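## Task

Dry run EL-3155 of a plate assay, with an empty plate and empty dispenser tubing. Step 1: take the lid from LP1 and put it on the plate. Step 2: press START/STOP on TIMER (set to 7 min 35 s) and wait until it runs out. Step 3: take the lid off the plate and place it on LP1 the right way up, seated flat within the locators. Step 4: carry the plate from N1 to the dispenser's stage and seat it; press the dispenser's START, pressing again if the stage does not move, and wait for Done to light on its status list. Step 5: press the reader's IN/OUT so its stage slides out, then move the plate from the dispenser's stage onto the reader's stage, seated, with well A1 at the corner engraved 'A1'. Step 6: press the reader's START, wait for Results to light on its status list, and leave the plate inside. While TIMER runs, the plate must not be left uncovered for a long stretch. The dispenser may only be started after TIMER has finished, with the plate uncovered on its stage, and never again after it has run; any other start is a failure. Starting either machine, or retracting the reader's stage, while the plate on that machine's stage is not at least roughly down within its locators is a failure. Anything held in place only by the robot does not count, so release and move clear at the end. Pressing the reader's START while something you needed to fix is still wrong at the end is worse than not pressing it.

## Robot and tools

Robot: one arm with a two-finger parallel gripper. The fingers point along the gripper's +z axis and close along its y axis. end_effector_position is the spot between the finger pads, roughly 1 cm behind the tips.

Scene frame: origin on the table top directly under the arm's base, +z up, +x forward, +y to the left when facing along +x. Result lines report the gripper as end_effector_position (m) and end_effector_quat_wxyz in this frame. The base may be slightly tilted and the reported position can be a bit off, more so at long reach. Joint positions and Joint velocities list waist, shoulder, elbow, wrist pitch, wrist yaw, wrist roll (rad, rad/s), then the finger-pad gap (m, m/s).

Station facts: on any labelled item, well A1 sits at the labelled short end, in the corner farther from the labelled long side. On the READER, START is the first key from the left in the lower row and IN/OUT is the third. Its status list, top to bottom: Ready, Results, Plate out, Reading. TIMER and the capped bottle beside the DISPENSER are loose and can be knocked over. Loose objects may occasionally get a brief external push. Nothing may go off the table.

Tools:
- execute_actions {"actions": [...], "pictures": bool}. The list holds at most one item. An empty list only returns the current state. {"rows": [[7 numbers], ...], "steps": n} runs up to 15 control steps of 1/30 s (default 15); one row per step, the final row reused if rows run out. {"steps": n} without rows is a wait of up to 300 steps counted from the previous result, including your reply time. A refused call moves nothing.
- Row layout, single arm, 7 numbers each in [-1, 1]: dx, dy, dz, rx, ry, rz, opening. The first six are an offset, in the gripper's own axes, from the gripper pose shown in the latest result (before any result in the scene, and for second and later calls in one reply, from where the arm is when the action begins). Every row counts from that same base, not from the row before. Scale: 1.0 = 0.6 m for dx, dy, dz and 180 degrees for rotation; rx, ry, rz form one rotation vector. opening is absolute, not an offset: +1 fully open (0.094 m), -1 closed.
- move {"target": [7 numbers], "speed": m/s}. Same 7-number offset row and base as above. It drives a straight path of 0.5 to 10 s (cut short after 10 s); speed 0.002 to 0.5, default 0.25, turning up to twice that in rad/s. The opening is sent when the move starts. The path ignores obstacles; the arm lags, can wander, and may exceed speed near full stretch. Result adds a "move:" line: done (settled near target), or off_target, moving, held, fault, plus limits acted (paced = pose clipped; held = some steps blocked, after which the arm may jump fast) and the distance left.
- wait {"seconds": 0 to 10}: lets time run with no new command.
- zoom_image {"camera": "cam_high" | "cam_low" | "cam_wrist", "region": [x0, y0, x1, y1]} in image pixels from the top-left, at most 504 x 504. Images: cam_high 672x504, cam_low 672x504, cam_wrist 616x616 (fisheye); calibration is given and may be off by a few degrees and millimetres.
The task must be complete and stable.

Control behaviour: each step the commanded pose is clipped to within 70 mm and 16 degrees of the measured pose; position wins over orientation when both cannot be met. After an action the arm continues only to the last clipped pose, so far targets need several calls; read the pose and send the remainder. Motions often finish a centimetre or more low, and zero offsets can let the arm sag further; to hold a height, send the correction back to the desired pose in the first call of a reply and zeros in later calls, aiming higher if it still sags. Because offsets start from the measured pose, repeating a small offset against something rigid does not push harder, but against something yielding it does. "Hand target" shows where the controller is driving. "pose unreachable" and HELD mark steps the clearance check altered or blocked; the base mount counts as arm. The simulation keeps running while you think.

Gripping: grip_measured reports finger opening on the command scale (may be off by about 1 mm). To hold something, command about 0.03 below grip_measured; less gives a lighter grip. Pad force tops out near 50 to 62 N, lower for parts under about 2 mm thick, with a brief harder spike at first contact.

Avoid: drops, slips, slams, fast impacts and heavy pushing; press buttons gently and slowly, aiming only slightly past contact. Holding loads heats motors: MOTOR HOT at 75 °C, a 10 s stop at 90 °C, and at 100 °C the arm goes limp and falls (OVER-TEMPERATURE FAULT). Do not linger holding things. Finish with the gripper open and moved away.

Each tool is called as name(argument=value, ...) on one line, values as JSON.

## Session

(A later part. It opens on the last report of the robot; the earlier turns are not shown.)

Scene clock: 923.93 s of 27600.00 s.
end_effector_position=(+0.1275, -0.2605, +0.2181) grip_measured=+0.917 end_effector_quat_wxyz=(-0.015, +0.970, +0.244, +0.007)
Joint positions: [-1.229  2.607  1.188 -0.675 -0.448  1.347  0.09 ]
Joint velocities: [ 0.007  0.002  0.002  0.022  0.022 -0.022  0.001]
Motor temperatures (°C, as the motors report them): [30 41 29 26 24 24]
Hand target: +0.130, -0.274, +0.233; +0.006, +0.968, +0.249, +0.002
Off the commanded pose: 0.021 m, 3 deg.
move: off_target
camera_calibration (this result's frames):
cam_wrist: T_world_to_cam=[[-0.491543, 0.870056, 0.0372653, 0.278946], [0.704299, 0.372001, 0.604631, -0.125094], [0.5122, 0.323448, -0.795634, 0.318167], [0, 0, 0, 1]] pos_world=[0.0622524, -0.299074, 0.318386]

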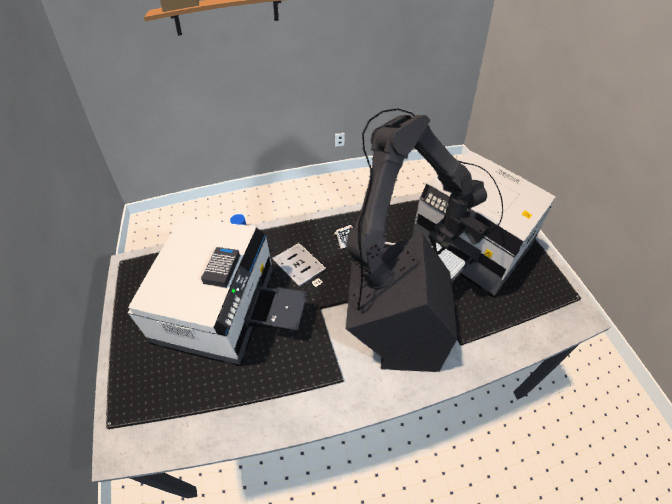

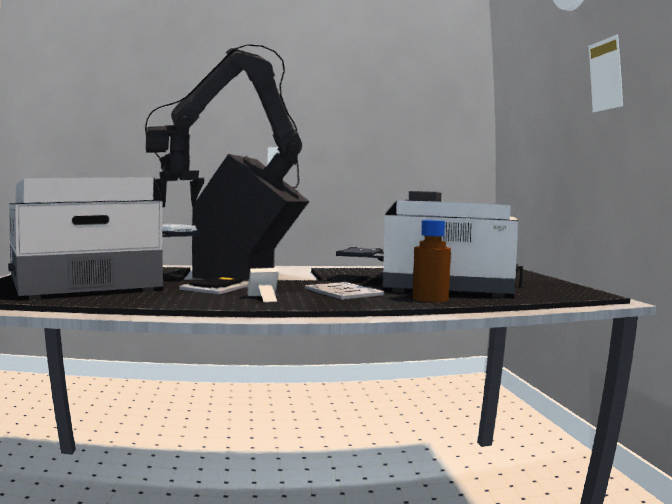

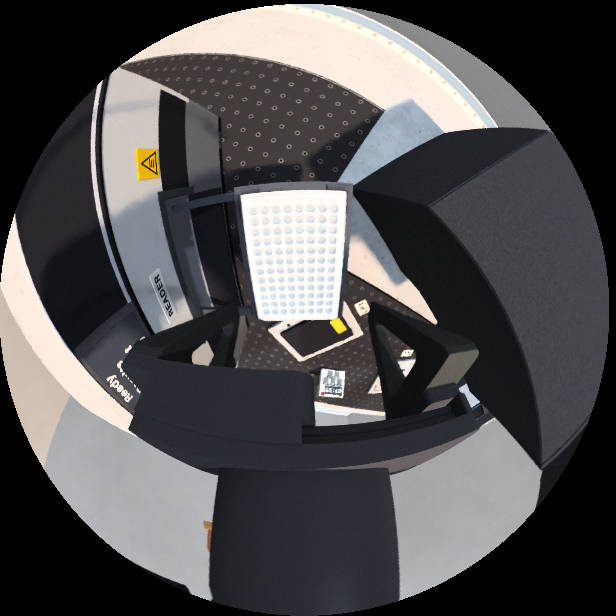

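move(target=[0.255,0.03,-0.1,0,0,0,-1], speed=0.12)

move(target=[0,0,-0.02,0,0,-0.5,-1], speed=0.4)

move(target=[-0.06,0,0,0,-0.24,0,-1], speed=0.15)

Scene clock: 929.80 s of 27600.00 s.
end_effector_position=(+0.2612, -0.2024, +0.2665) grip_measured=-0.991 end_effector_quat_wxyz=(-0.029, +0.969, +0.244, -0.003)
Joint positions: [-0.911  2.385  1.371 -0.954 -0.576  1.658  0.   ]
Joint velocities: [ 0.002 -0.002 -0.007 -0.007 -0.022 -0.007 -0.001]
Motor temperatures (°C, as the motors report them): [30 42 30 26 24 24]
Hand target: +0.269, -0.207, +0.279; -0.014, +0.970, +0.243, +0.004
Off the commanded pose: 0.017 m, 2 deg.
move: off_target
camera_calibration (this result's frames):
cam_wrist: T_world_to_cam=[[-0.489826, 0.869069, 0.0692043, 0.283175], [0.720091, 0.358553, 0.594061, -0.274095], [0.491467, 0.34082, -0.801438, 0.279859], [0, 0, 0, 1]] pos_world=[0.198538, -0.243203, 0.367521]

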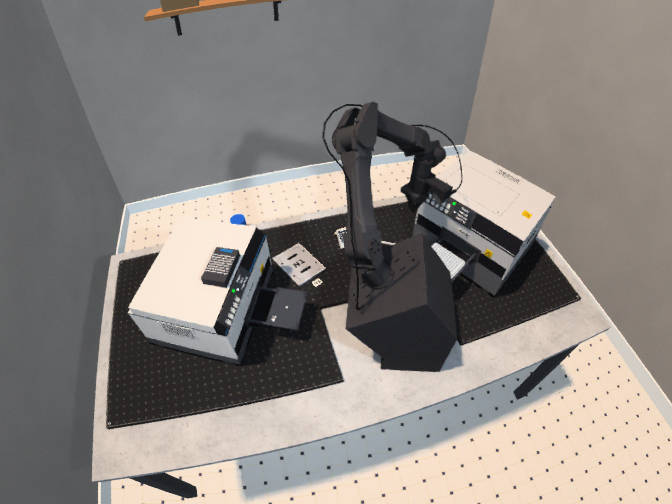

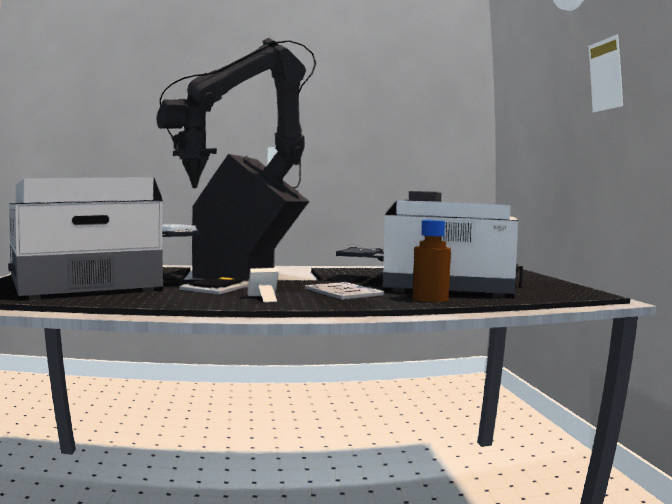

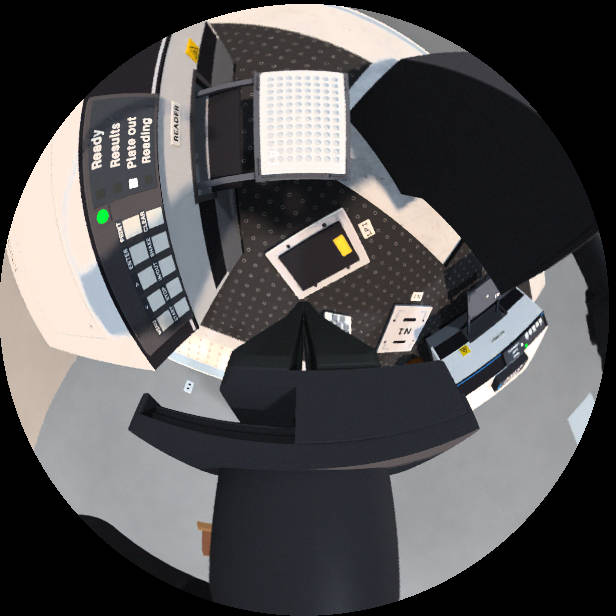

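Scene clock: 932.43 s of 27600.00 s.
end_effector_position=(+0.2574, -0.1933, +0.2658) grip_measured=-0.991 end_effector_quat_wxyz=(-0.040, +0.516, +0.855, +0.025)
Joint positions: [-0.904  2.385  1.371 -0.995 -0.576  0.078  0.   ]
Joint velocities: [-0.002 -0.002  0.007 -0.037 -0.022 -0.081  0.   ]
Motor temperatures (°C, as the motors report them): [30 42 30 26 24 24]
Hand target: +0.261, -0.203, +0.278; -0.022, +0.513, +0.858, +0.018
Off the commanded pose: 0.016 m, 2 deg.
move: off_target
camera_calibration (this result's frames):
cam_wrist: T_world_to_cam=[[-0.874684, -0.484628, 0.00800919, 0.12708], [-0.358817, 0.658545, 0.66149, 0.0435348], [-0.325851, 0.575721, -0.749911, 0.520148], [0, 0, 0, 1]] pos_world=[0.296267, -0.266543, 0.360249]

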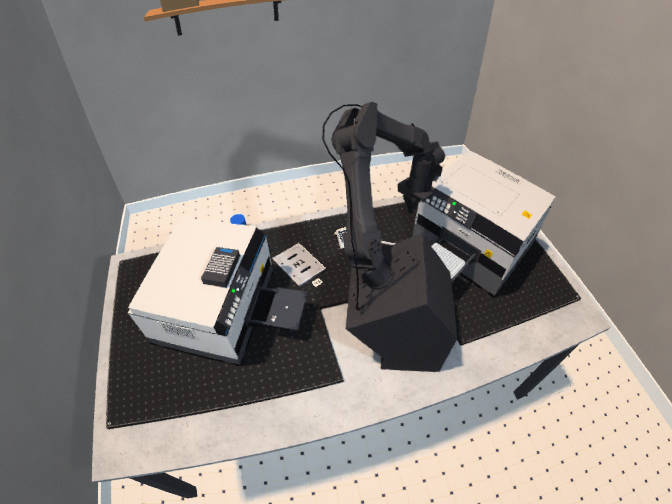

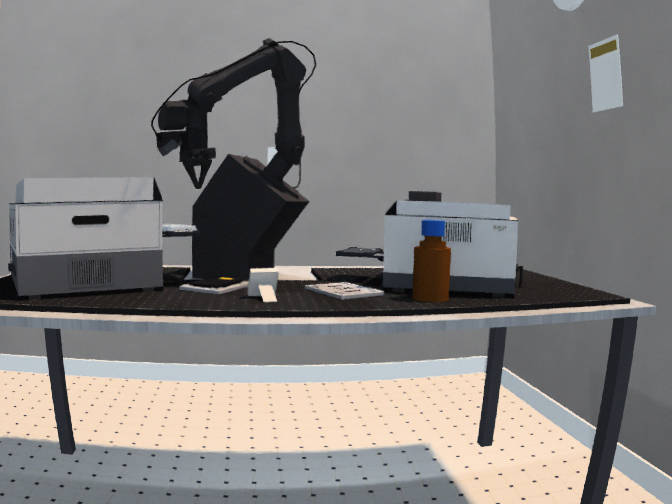

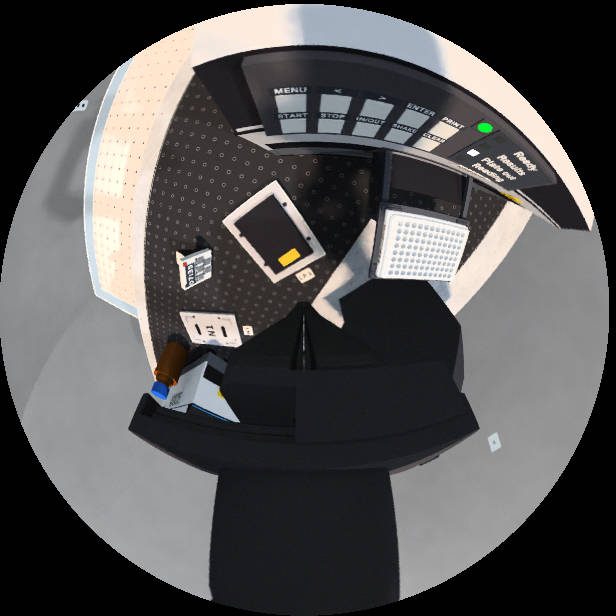

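Scene clock: 935.60 s of 27600.00 s.
end_effector_position=(+0.2725, -0.2229, +0.2550) grip_measured=-0.991 end_effector_quat_wxyz=(+0.263, +0.488, +0.817, -0.158)
Joint positions: [-0.783  2.047  0.664  0.2   -0.334  0.565  0.   ]
Joint velocities: [-0.002 -0.007  0.002  0.037  0.022  0.037 -0.   ]
Motor temperatures (°C, as the motors report them): [30 41 29 26 24 24]
Hand target: +0.272, -0.225, +0.262; +0.275, +0.488, +0.811, -0.169
Off the commanded pose: 0.008 m, 2 deg.
move: done
camera_calibration (this result's frames):
cam_wrist: T_world_to_cam=[[-0.875727, -0.482243, 0.0233359, 0.122986], [-0.482291, 0.876002, 0.00385733, 0.32545], [-0.0223025, -0.00787673, -0.99972, 0.384977], [0, 0, 0, 1]] pos_world=[0.27325, -0.222754, 0.380744]

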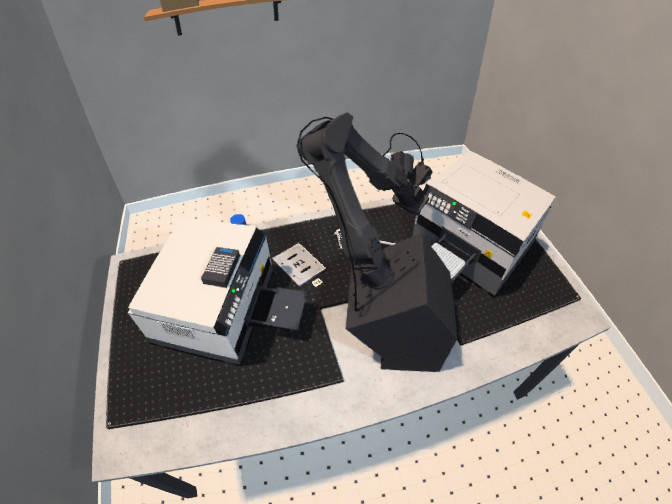

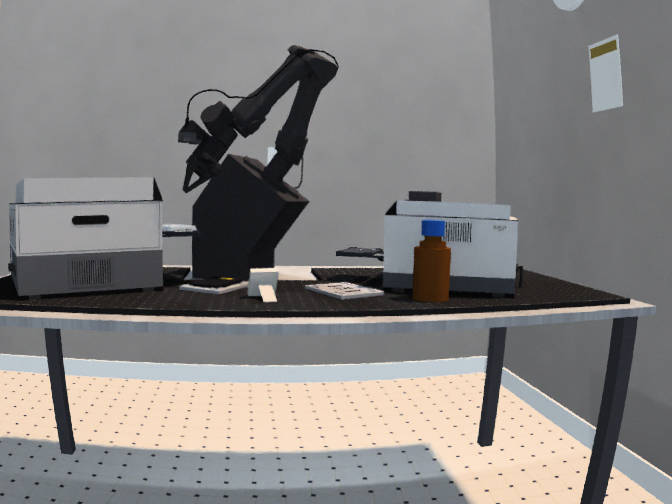

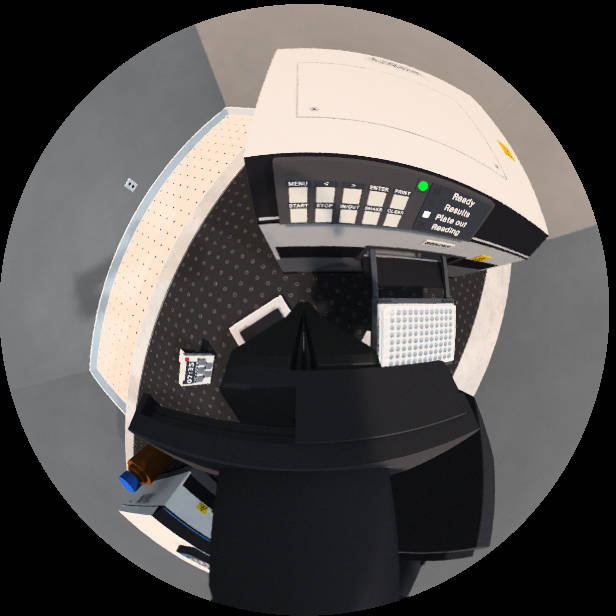

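move(target=[-0.088,0.012,0.06,0,-0.015,0,-1], speed=0.04)

Scene clock: 939.40 s of 27600.00 s.
end_effector_position=(+0.3039, -0.2630, +0.2458) grip_measured=-0.991 end_effector_quat_wxyz=(+0.268, +0.484, +0.818, -0.158)
Joint positions: [-0.78   2.227  0.861  0.196 -0.333  0.566  0.   ]
Joint velocities: [ 0.007 -0.032 -0.007 -0.007  0.022 -0.066 -0.001]
Motor temperatures (°C, as the motors report them): [30 41 30 26 24 24]
Hand target: +0.309, -0.275, +0.257; +0.282, +0.484, +0.811, -0.170
Off the commanded pose: 0.018 m, 2 deg.
move: off_target
camera_calibration (this result's frames):
cam_wrist: T_world_to_cam=[[-0.871714, -0.489532, 0.0217377, 0.12862], [-0.489731, 0.871861, -0.00468252, 0.378927], [-0.01666, -0.0147275, -0.999753, 0.372588], [0, 0, 0, 1]] pos_world=[0.303899, -0.261921, 0.371474]

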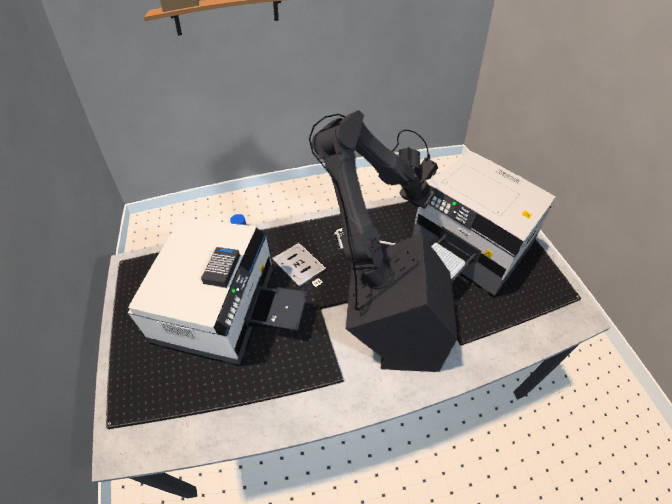

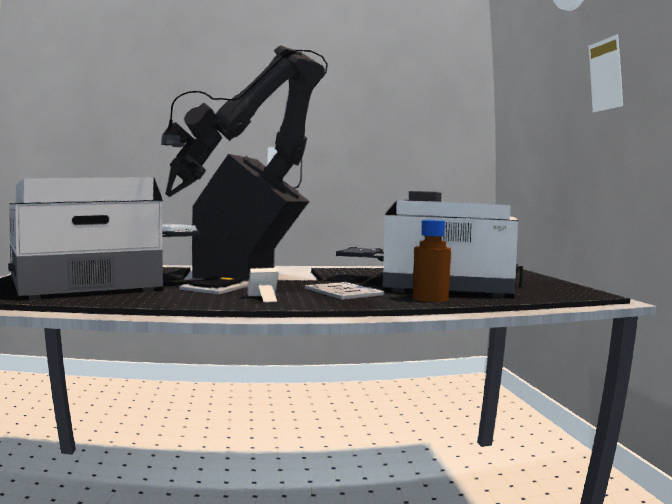

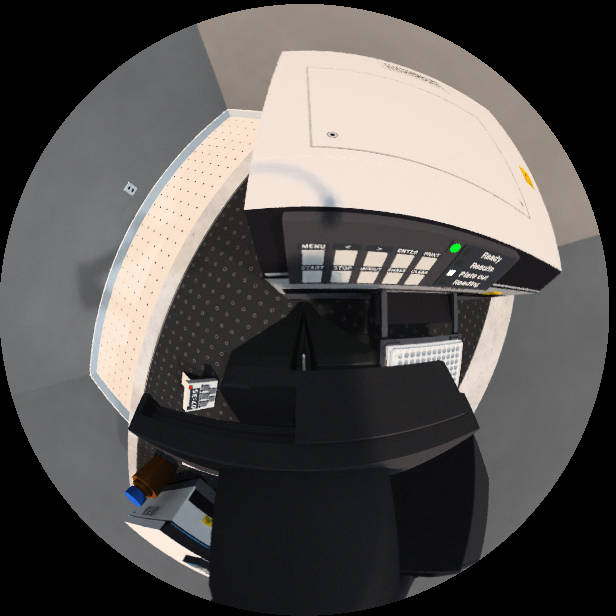

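move(target=[-0.057,-0.01,0.023,0,-0.012,0,-1], speed=0.02)

Scene clock: 943.27 s of 27600.00 s.
end_effector_position=(+0.3082, -0.2785, +0.2413) grip_measured=-0.991 end_effector_quat_wxyz=(+0.260, +0.485, +0.821, -0.153)
Joint positions: [-0.797  2.295  0.939  0.162 -0.352  0.544  0.   ]
Joint velocities: [-0.002 -0.012 -0.012  0.081 -0.081 -0.022  0.   ]
Motor temperatures (°C, as the motors report them): [31 40 30 26 24 24]
Hand target: +0.315, -0.296, +0.256; +0.283, +0.481, +0.813, -0.167
Off the commanded pose: 0.024 m, 3 deg.
move: off_target
camera_calibration (this result's frames):
cam_wrist: T_world_to_cam=[[-0.871386, -0.490204, 0.0196348, 0.125129], [-0.489979, 0.871599, 0.0153242, 0.389763], [-0.0246256, 0.00373268, -0.99969, 0.375517], [0, 0, 0, 1]] pos_world=[0.309258, -0.27978, 0.366971]

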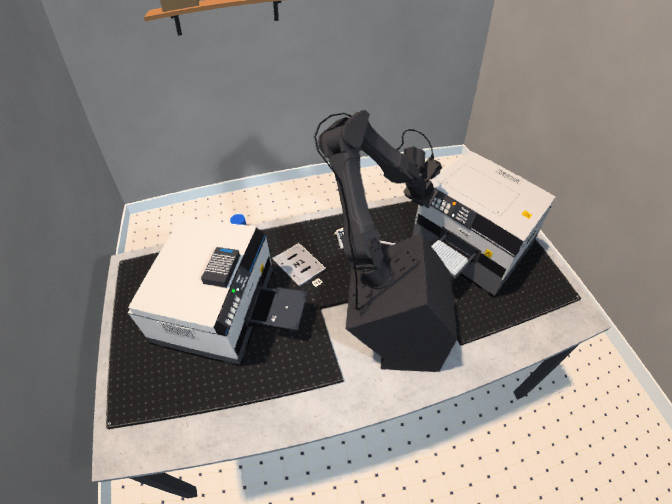

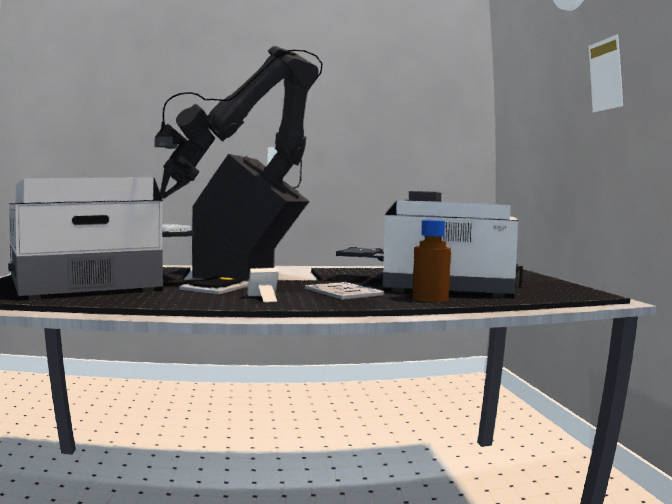

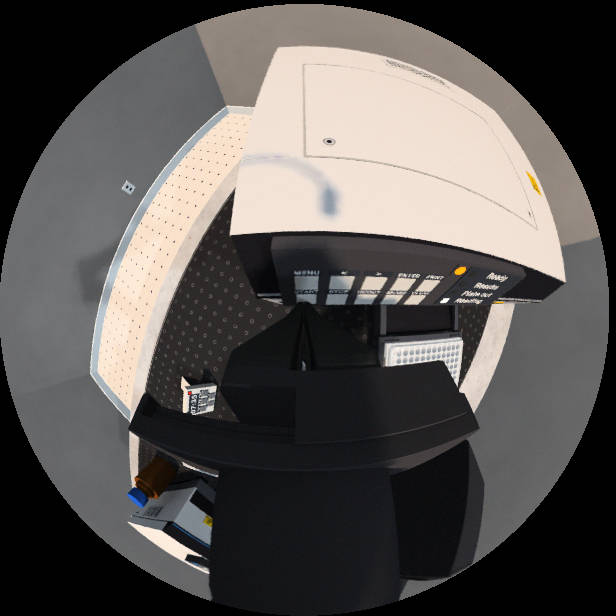

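move(target=[0.1,0,-0.13,0,0,0,-1], speed=0.1)

wait(seconds=10)

wait(seconds=10)

Scene clock: 946.40 s of 27600.00 s.
end_effector_position=(+0.2652, -0.1976, +0.2659) grip_measured=-0.991 end_effector_quat_wxyz=(+0.256, +0.482, +0.824, -0.150)
Joint positions: [-0.781  1.919  0.604  0.121 -0.354  0.549  0.   ]
Joint velocities: [-0.002 -0.007  0.017 -0.051 -0.022 -0.022 -0.   ]
Motor temperatures (°C, as the motors report them): [31 40 30 27 24 24]
Hand target: +0.263, -0.196, +0.269; +0.260, +0.486, +0.821, -0.153
Off the commanded pose: 0.005 m, 1 deg.
move: done
camera_calibration (this result's frames):
cam_wrist: T_world_to_cam=[[-0.866695, -0.49838, 0.0213841, 0.123445], [-0.497877, 0.86689, 0.0249058, 0.296412], [-0.0309502, 0.0109391, -0.999461, 0.401838], [0, 0, 0, 1]] pos_world=[0.267003, -0.19983, 0.3916]

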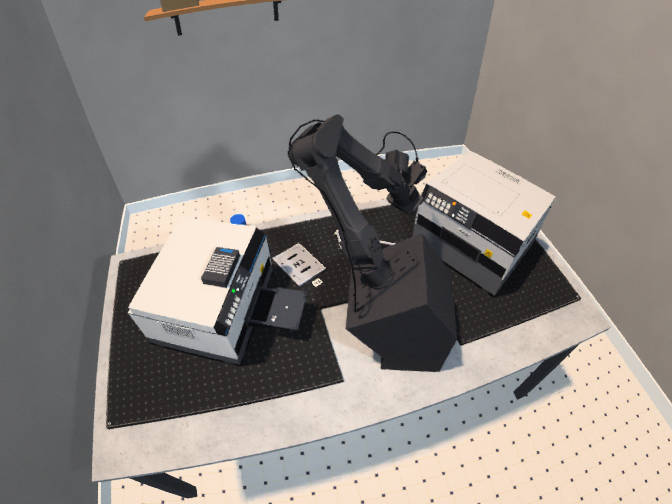

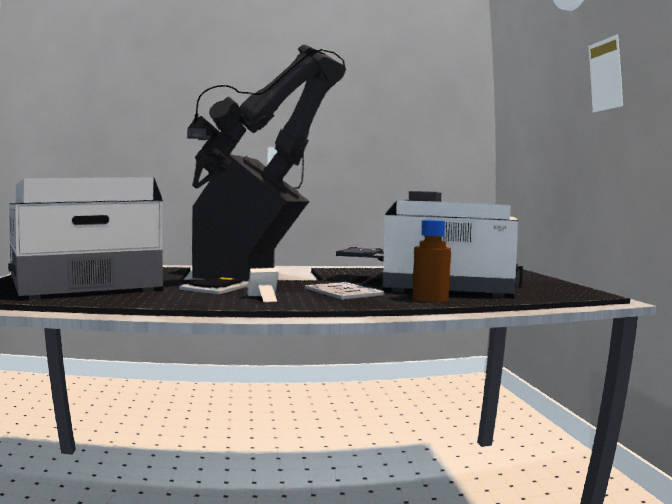

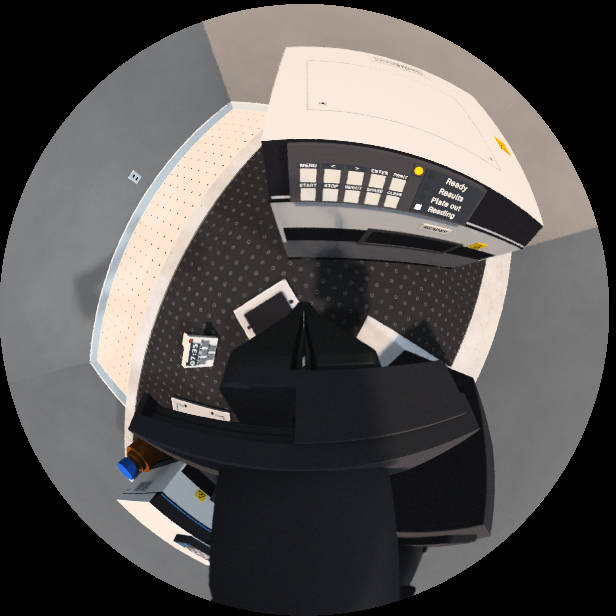

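Scene clock: 956.40 s of 27600.00 s.
end_effector_position=(+0.2647, -0.1974, +0.2657) grip_measured=-0.991 end_effector_quat_wxyz=(+0.255, +0.483, +0.824, -0.150)
Joint positions: [-0.781  1.919  0.604  0.118 -0.354  0.549  0.   ]
Joint velocities: [-0.007  0.022  0.002  0.022  0.022 -0.007  0.   ]
Motor temperatures (°C, as the motors report them): [30 39 29 27 24 24]
Hand target: +0.263, -0.196, +0.269; +0.260, +0.486, +0.821, -0.153
Off the commanded pose: 0.005 m, 1 deg.
Steps of this call (steps 1 to 300: nothing new was sent). Readings (end_effector_position):
1: (+0.2651, -0.1976, +0.2659)
2: (+0.2650, -0.1976, +0.2658)
4: (+0.2649, -0.1975, +0.2658)
8: (+0.2648, -0.1975, +0.2657)
300: the state above
camera_calibration (this result's frames):
cam_wrist: T_world_to_cam=[[-0.867309, -0.497291, 0.0218396, 0.123427], [-0.496725, 0.867496, 0.02674, 0.295361], [-0.0322434, 0.0123436, -0.999404, 0.402165], [0, 0, 0, 1]] pos_world=[0.26673, -0.199809, 0.391332]

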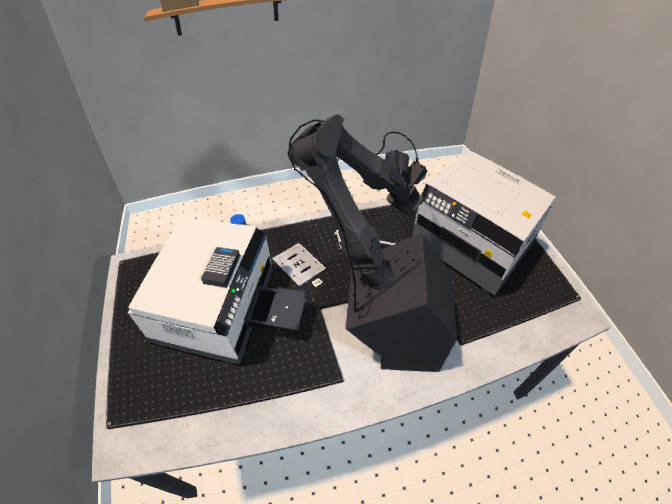

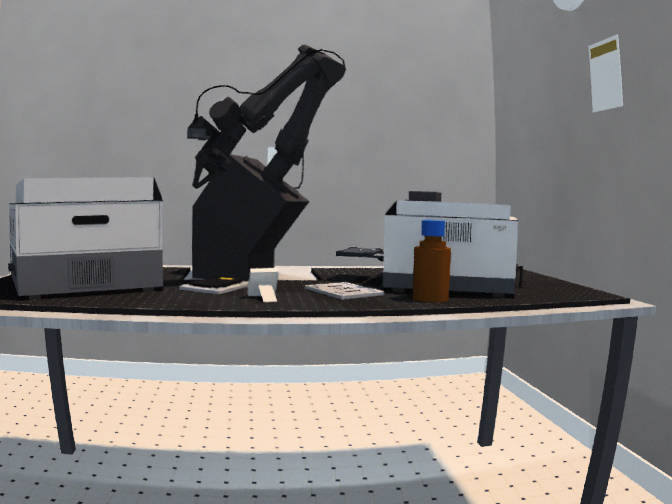

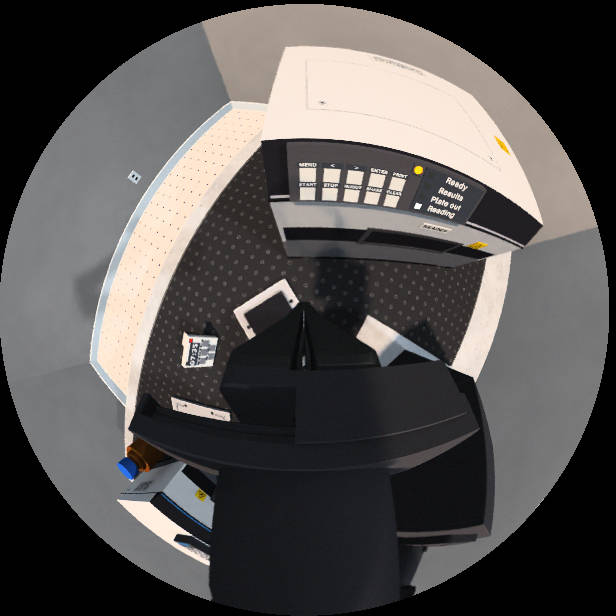

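Scene clock: 966.40 s of 27600.00 s.
end_effector_position=(+0.2647, -0.1974, +0.2657) grip_measured=-0.991 end_effector_quat_wxyz=(+0.255, +0.483, +0.824, -0.150)
Joint positions: [-0.781  1.919  0.604  0.118 -0.354  0.549  0.   ]
Joint velocities: [-0.007  0.002 -0.007 -0.007 -0.007  0.007  0.   ]
Motor temperatures (°C, as the motors report them): [30 39 29 27 24 24]
Hand target: +0.263, -0.196, +0.269; +0.260, +0.486, +0.821, -0.153
Off the commanded pose: 0.005 m, 1 deg.
Steps of this call (steps 1 to 300: nothing new was sent). Readings (end_effector_position):
1: (+0.2647, -0.1974, +0.2657)
2: (+0.2647, -0.1974, +0.2657)
4: (+0.2647, -0.1974, +0.2657)
8: (+0.2647, -0.1974, +0.2657)
300: the state above
camera_calibration (this result's frames):
cam_wrist: T_world_to_cam=[[-0.867309, -0.497291, 0.0218396, 0.123427], [-0.496725, 0.867496, 0.02674, 0.295361], [-0.0322434, 0.0123436, -0.999404, 0.402165], [0, 0, 0, 1]] pos_world=[0.26673, -0.199809, 0.391332]

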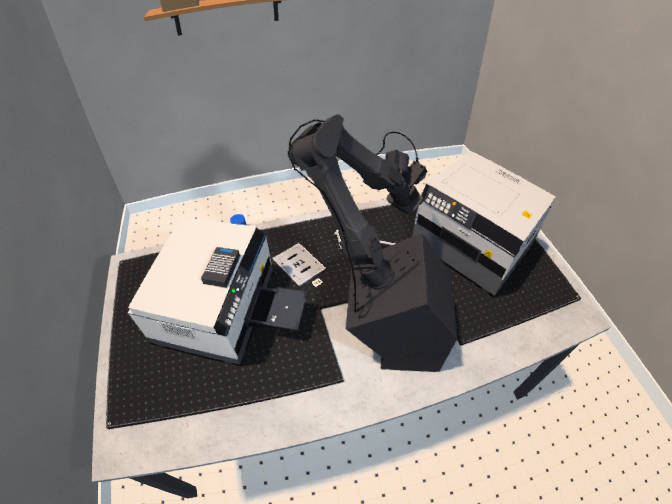

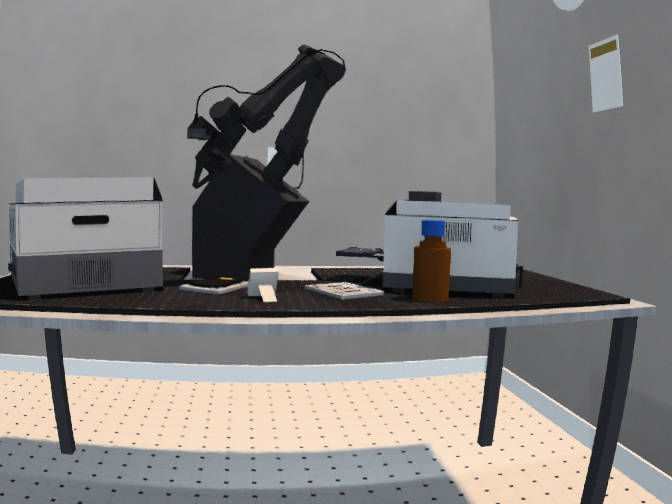

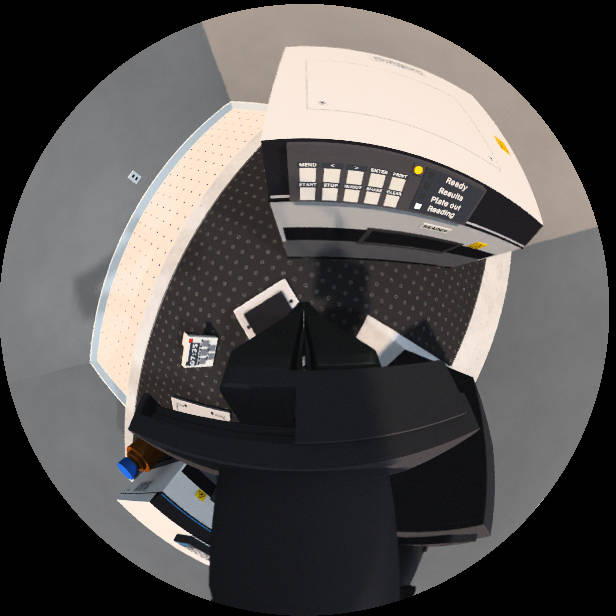

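wait(seconds=10)

Scene clock: 977.13 s of 27600.00 s.
end_effector_position=(+0.2647, -0.1974, +0.2657) grip_measured=-0.991 end_effector_quat_wxyz=(+0.255, +0.483, +0.824, -0.150)
Joint positions: [-0.781  1.919  0.604  0.118 -0.354  0.549  0.   ]
Joint velocities: [-0.007  0.002  0.002  0.022 -0.007  0.022 -0.   ]
Motor temperatures (°C, as the motors report them): [30 39 29 27 24 24]
Hand target: +0.263, -0.196, +0.269; +0.260, +0.486, +0.821, -0.153
Off the commanded pose: 0.005 m, 1 deg.
Steps of this call (steps 1 to 322: nothing new was sent). Readings (end_effector_position):
1: (+0.2647, -0.1974, +0.2657)
2: (+0.2647, -0.1974, +0.2657)
4: (+0.2647, -0.1974, +0.2657)
8: (+0.2647, -0.1974, +0.2657)
322: the state above
camera_calibration (this result's frames):
cam_wrist: T_world_to_cam=[[-0.867309, -0.497291, 0.0218396, 0.123427], [-0.496725, 0.867496, 0.02674, 0.295361], [-0.0322434, 0.0123436, -0.999404, 0.402165], [0, 0, 0, 1]] pos_world=[0.26673, -0.199809, 0.391332]

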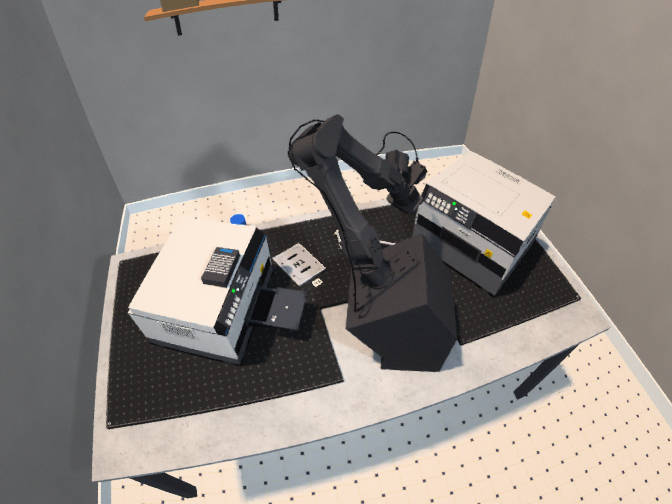

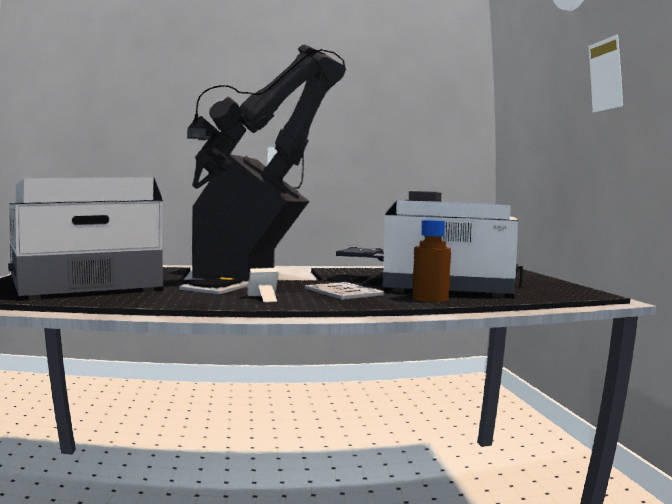

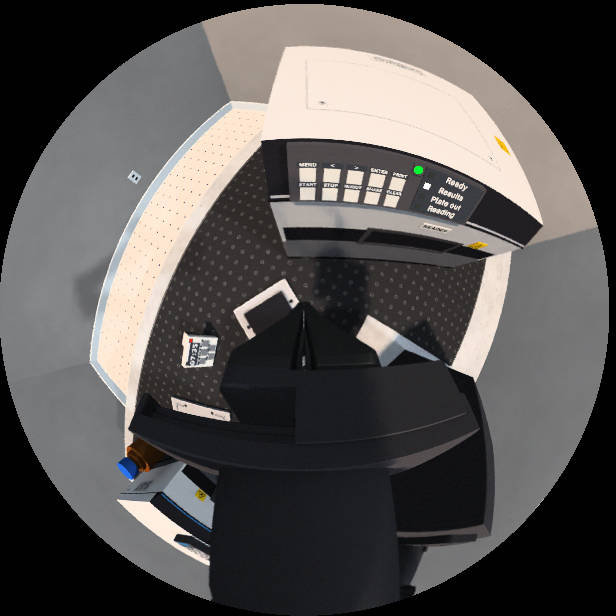

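finished_scene(scene=2)

The scene is finished: the task was done.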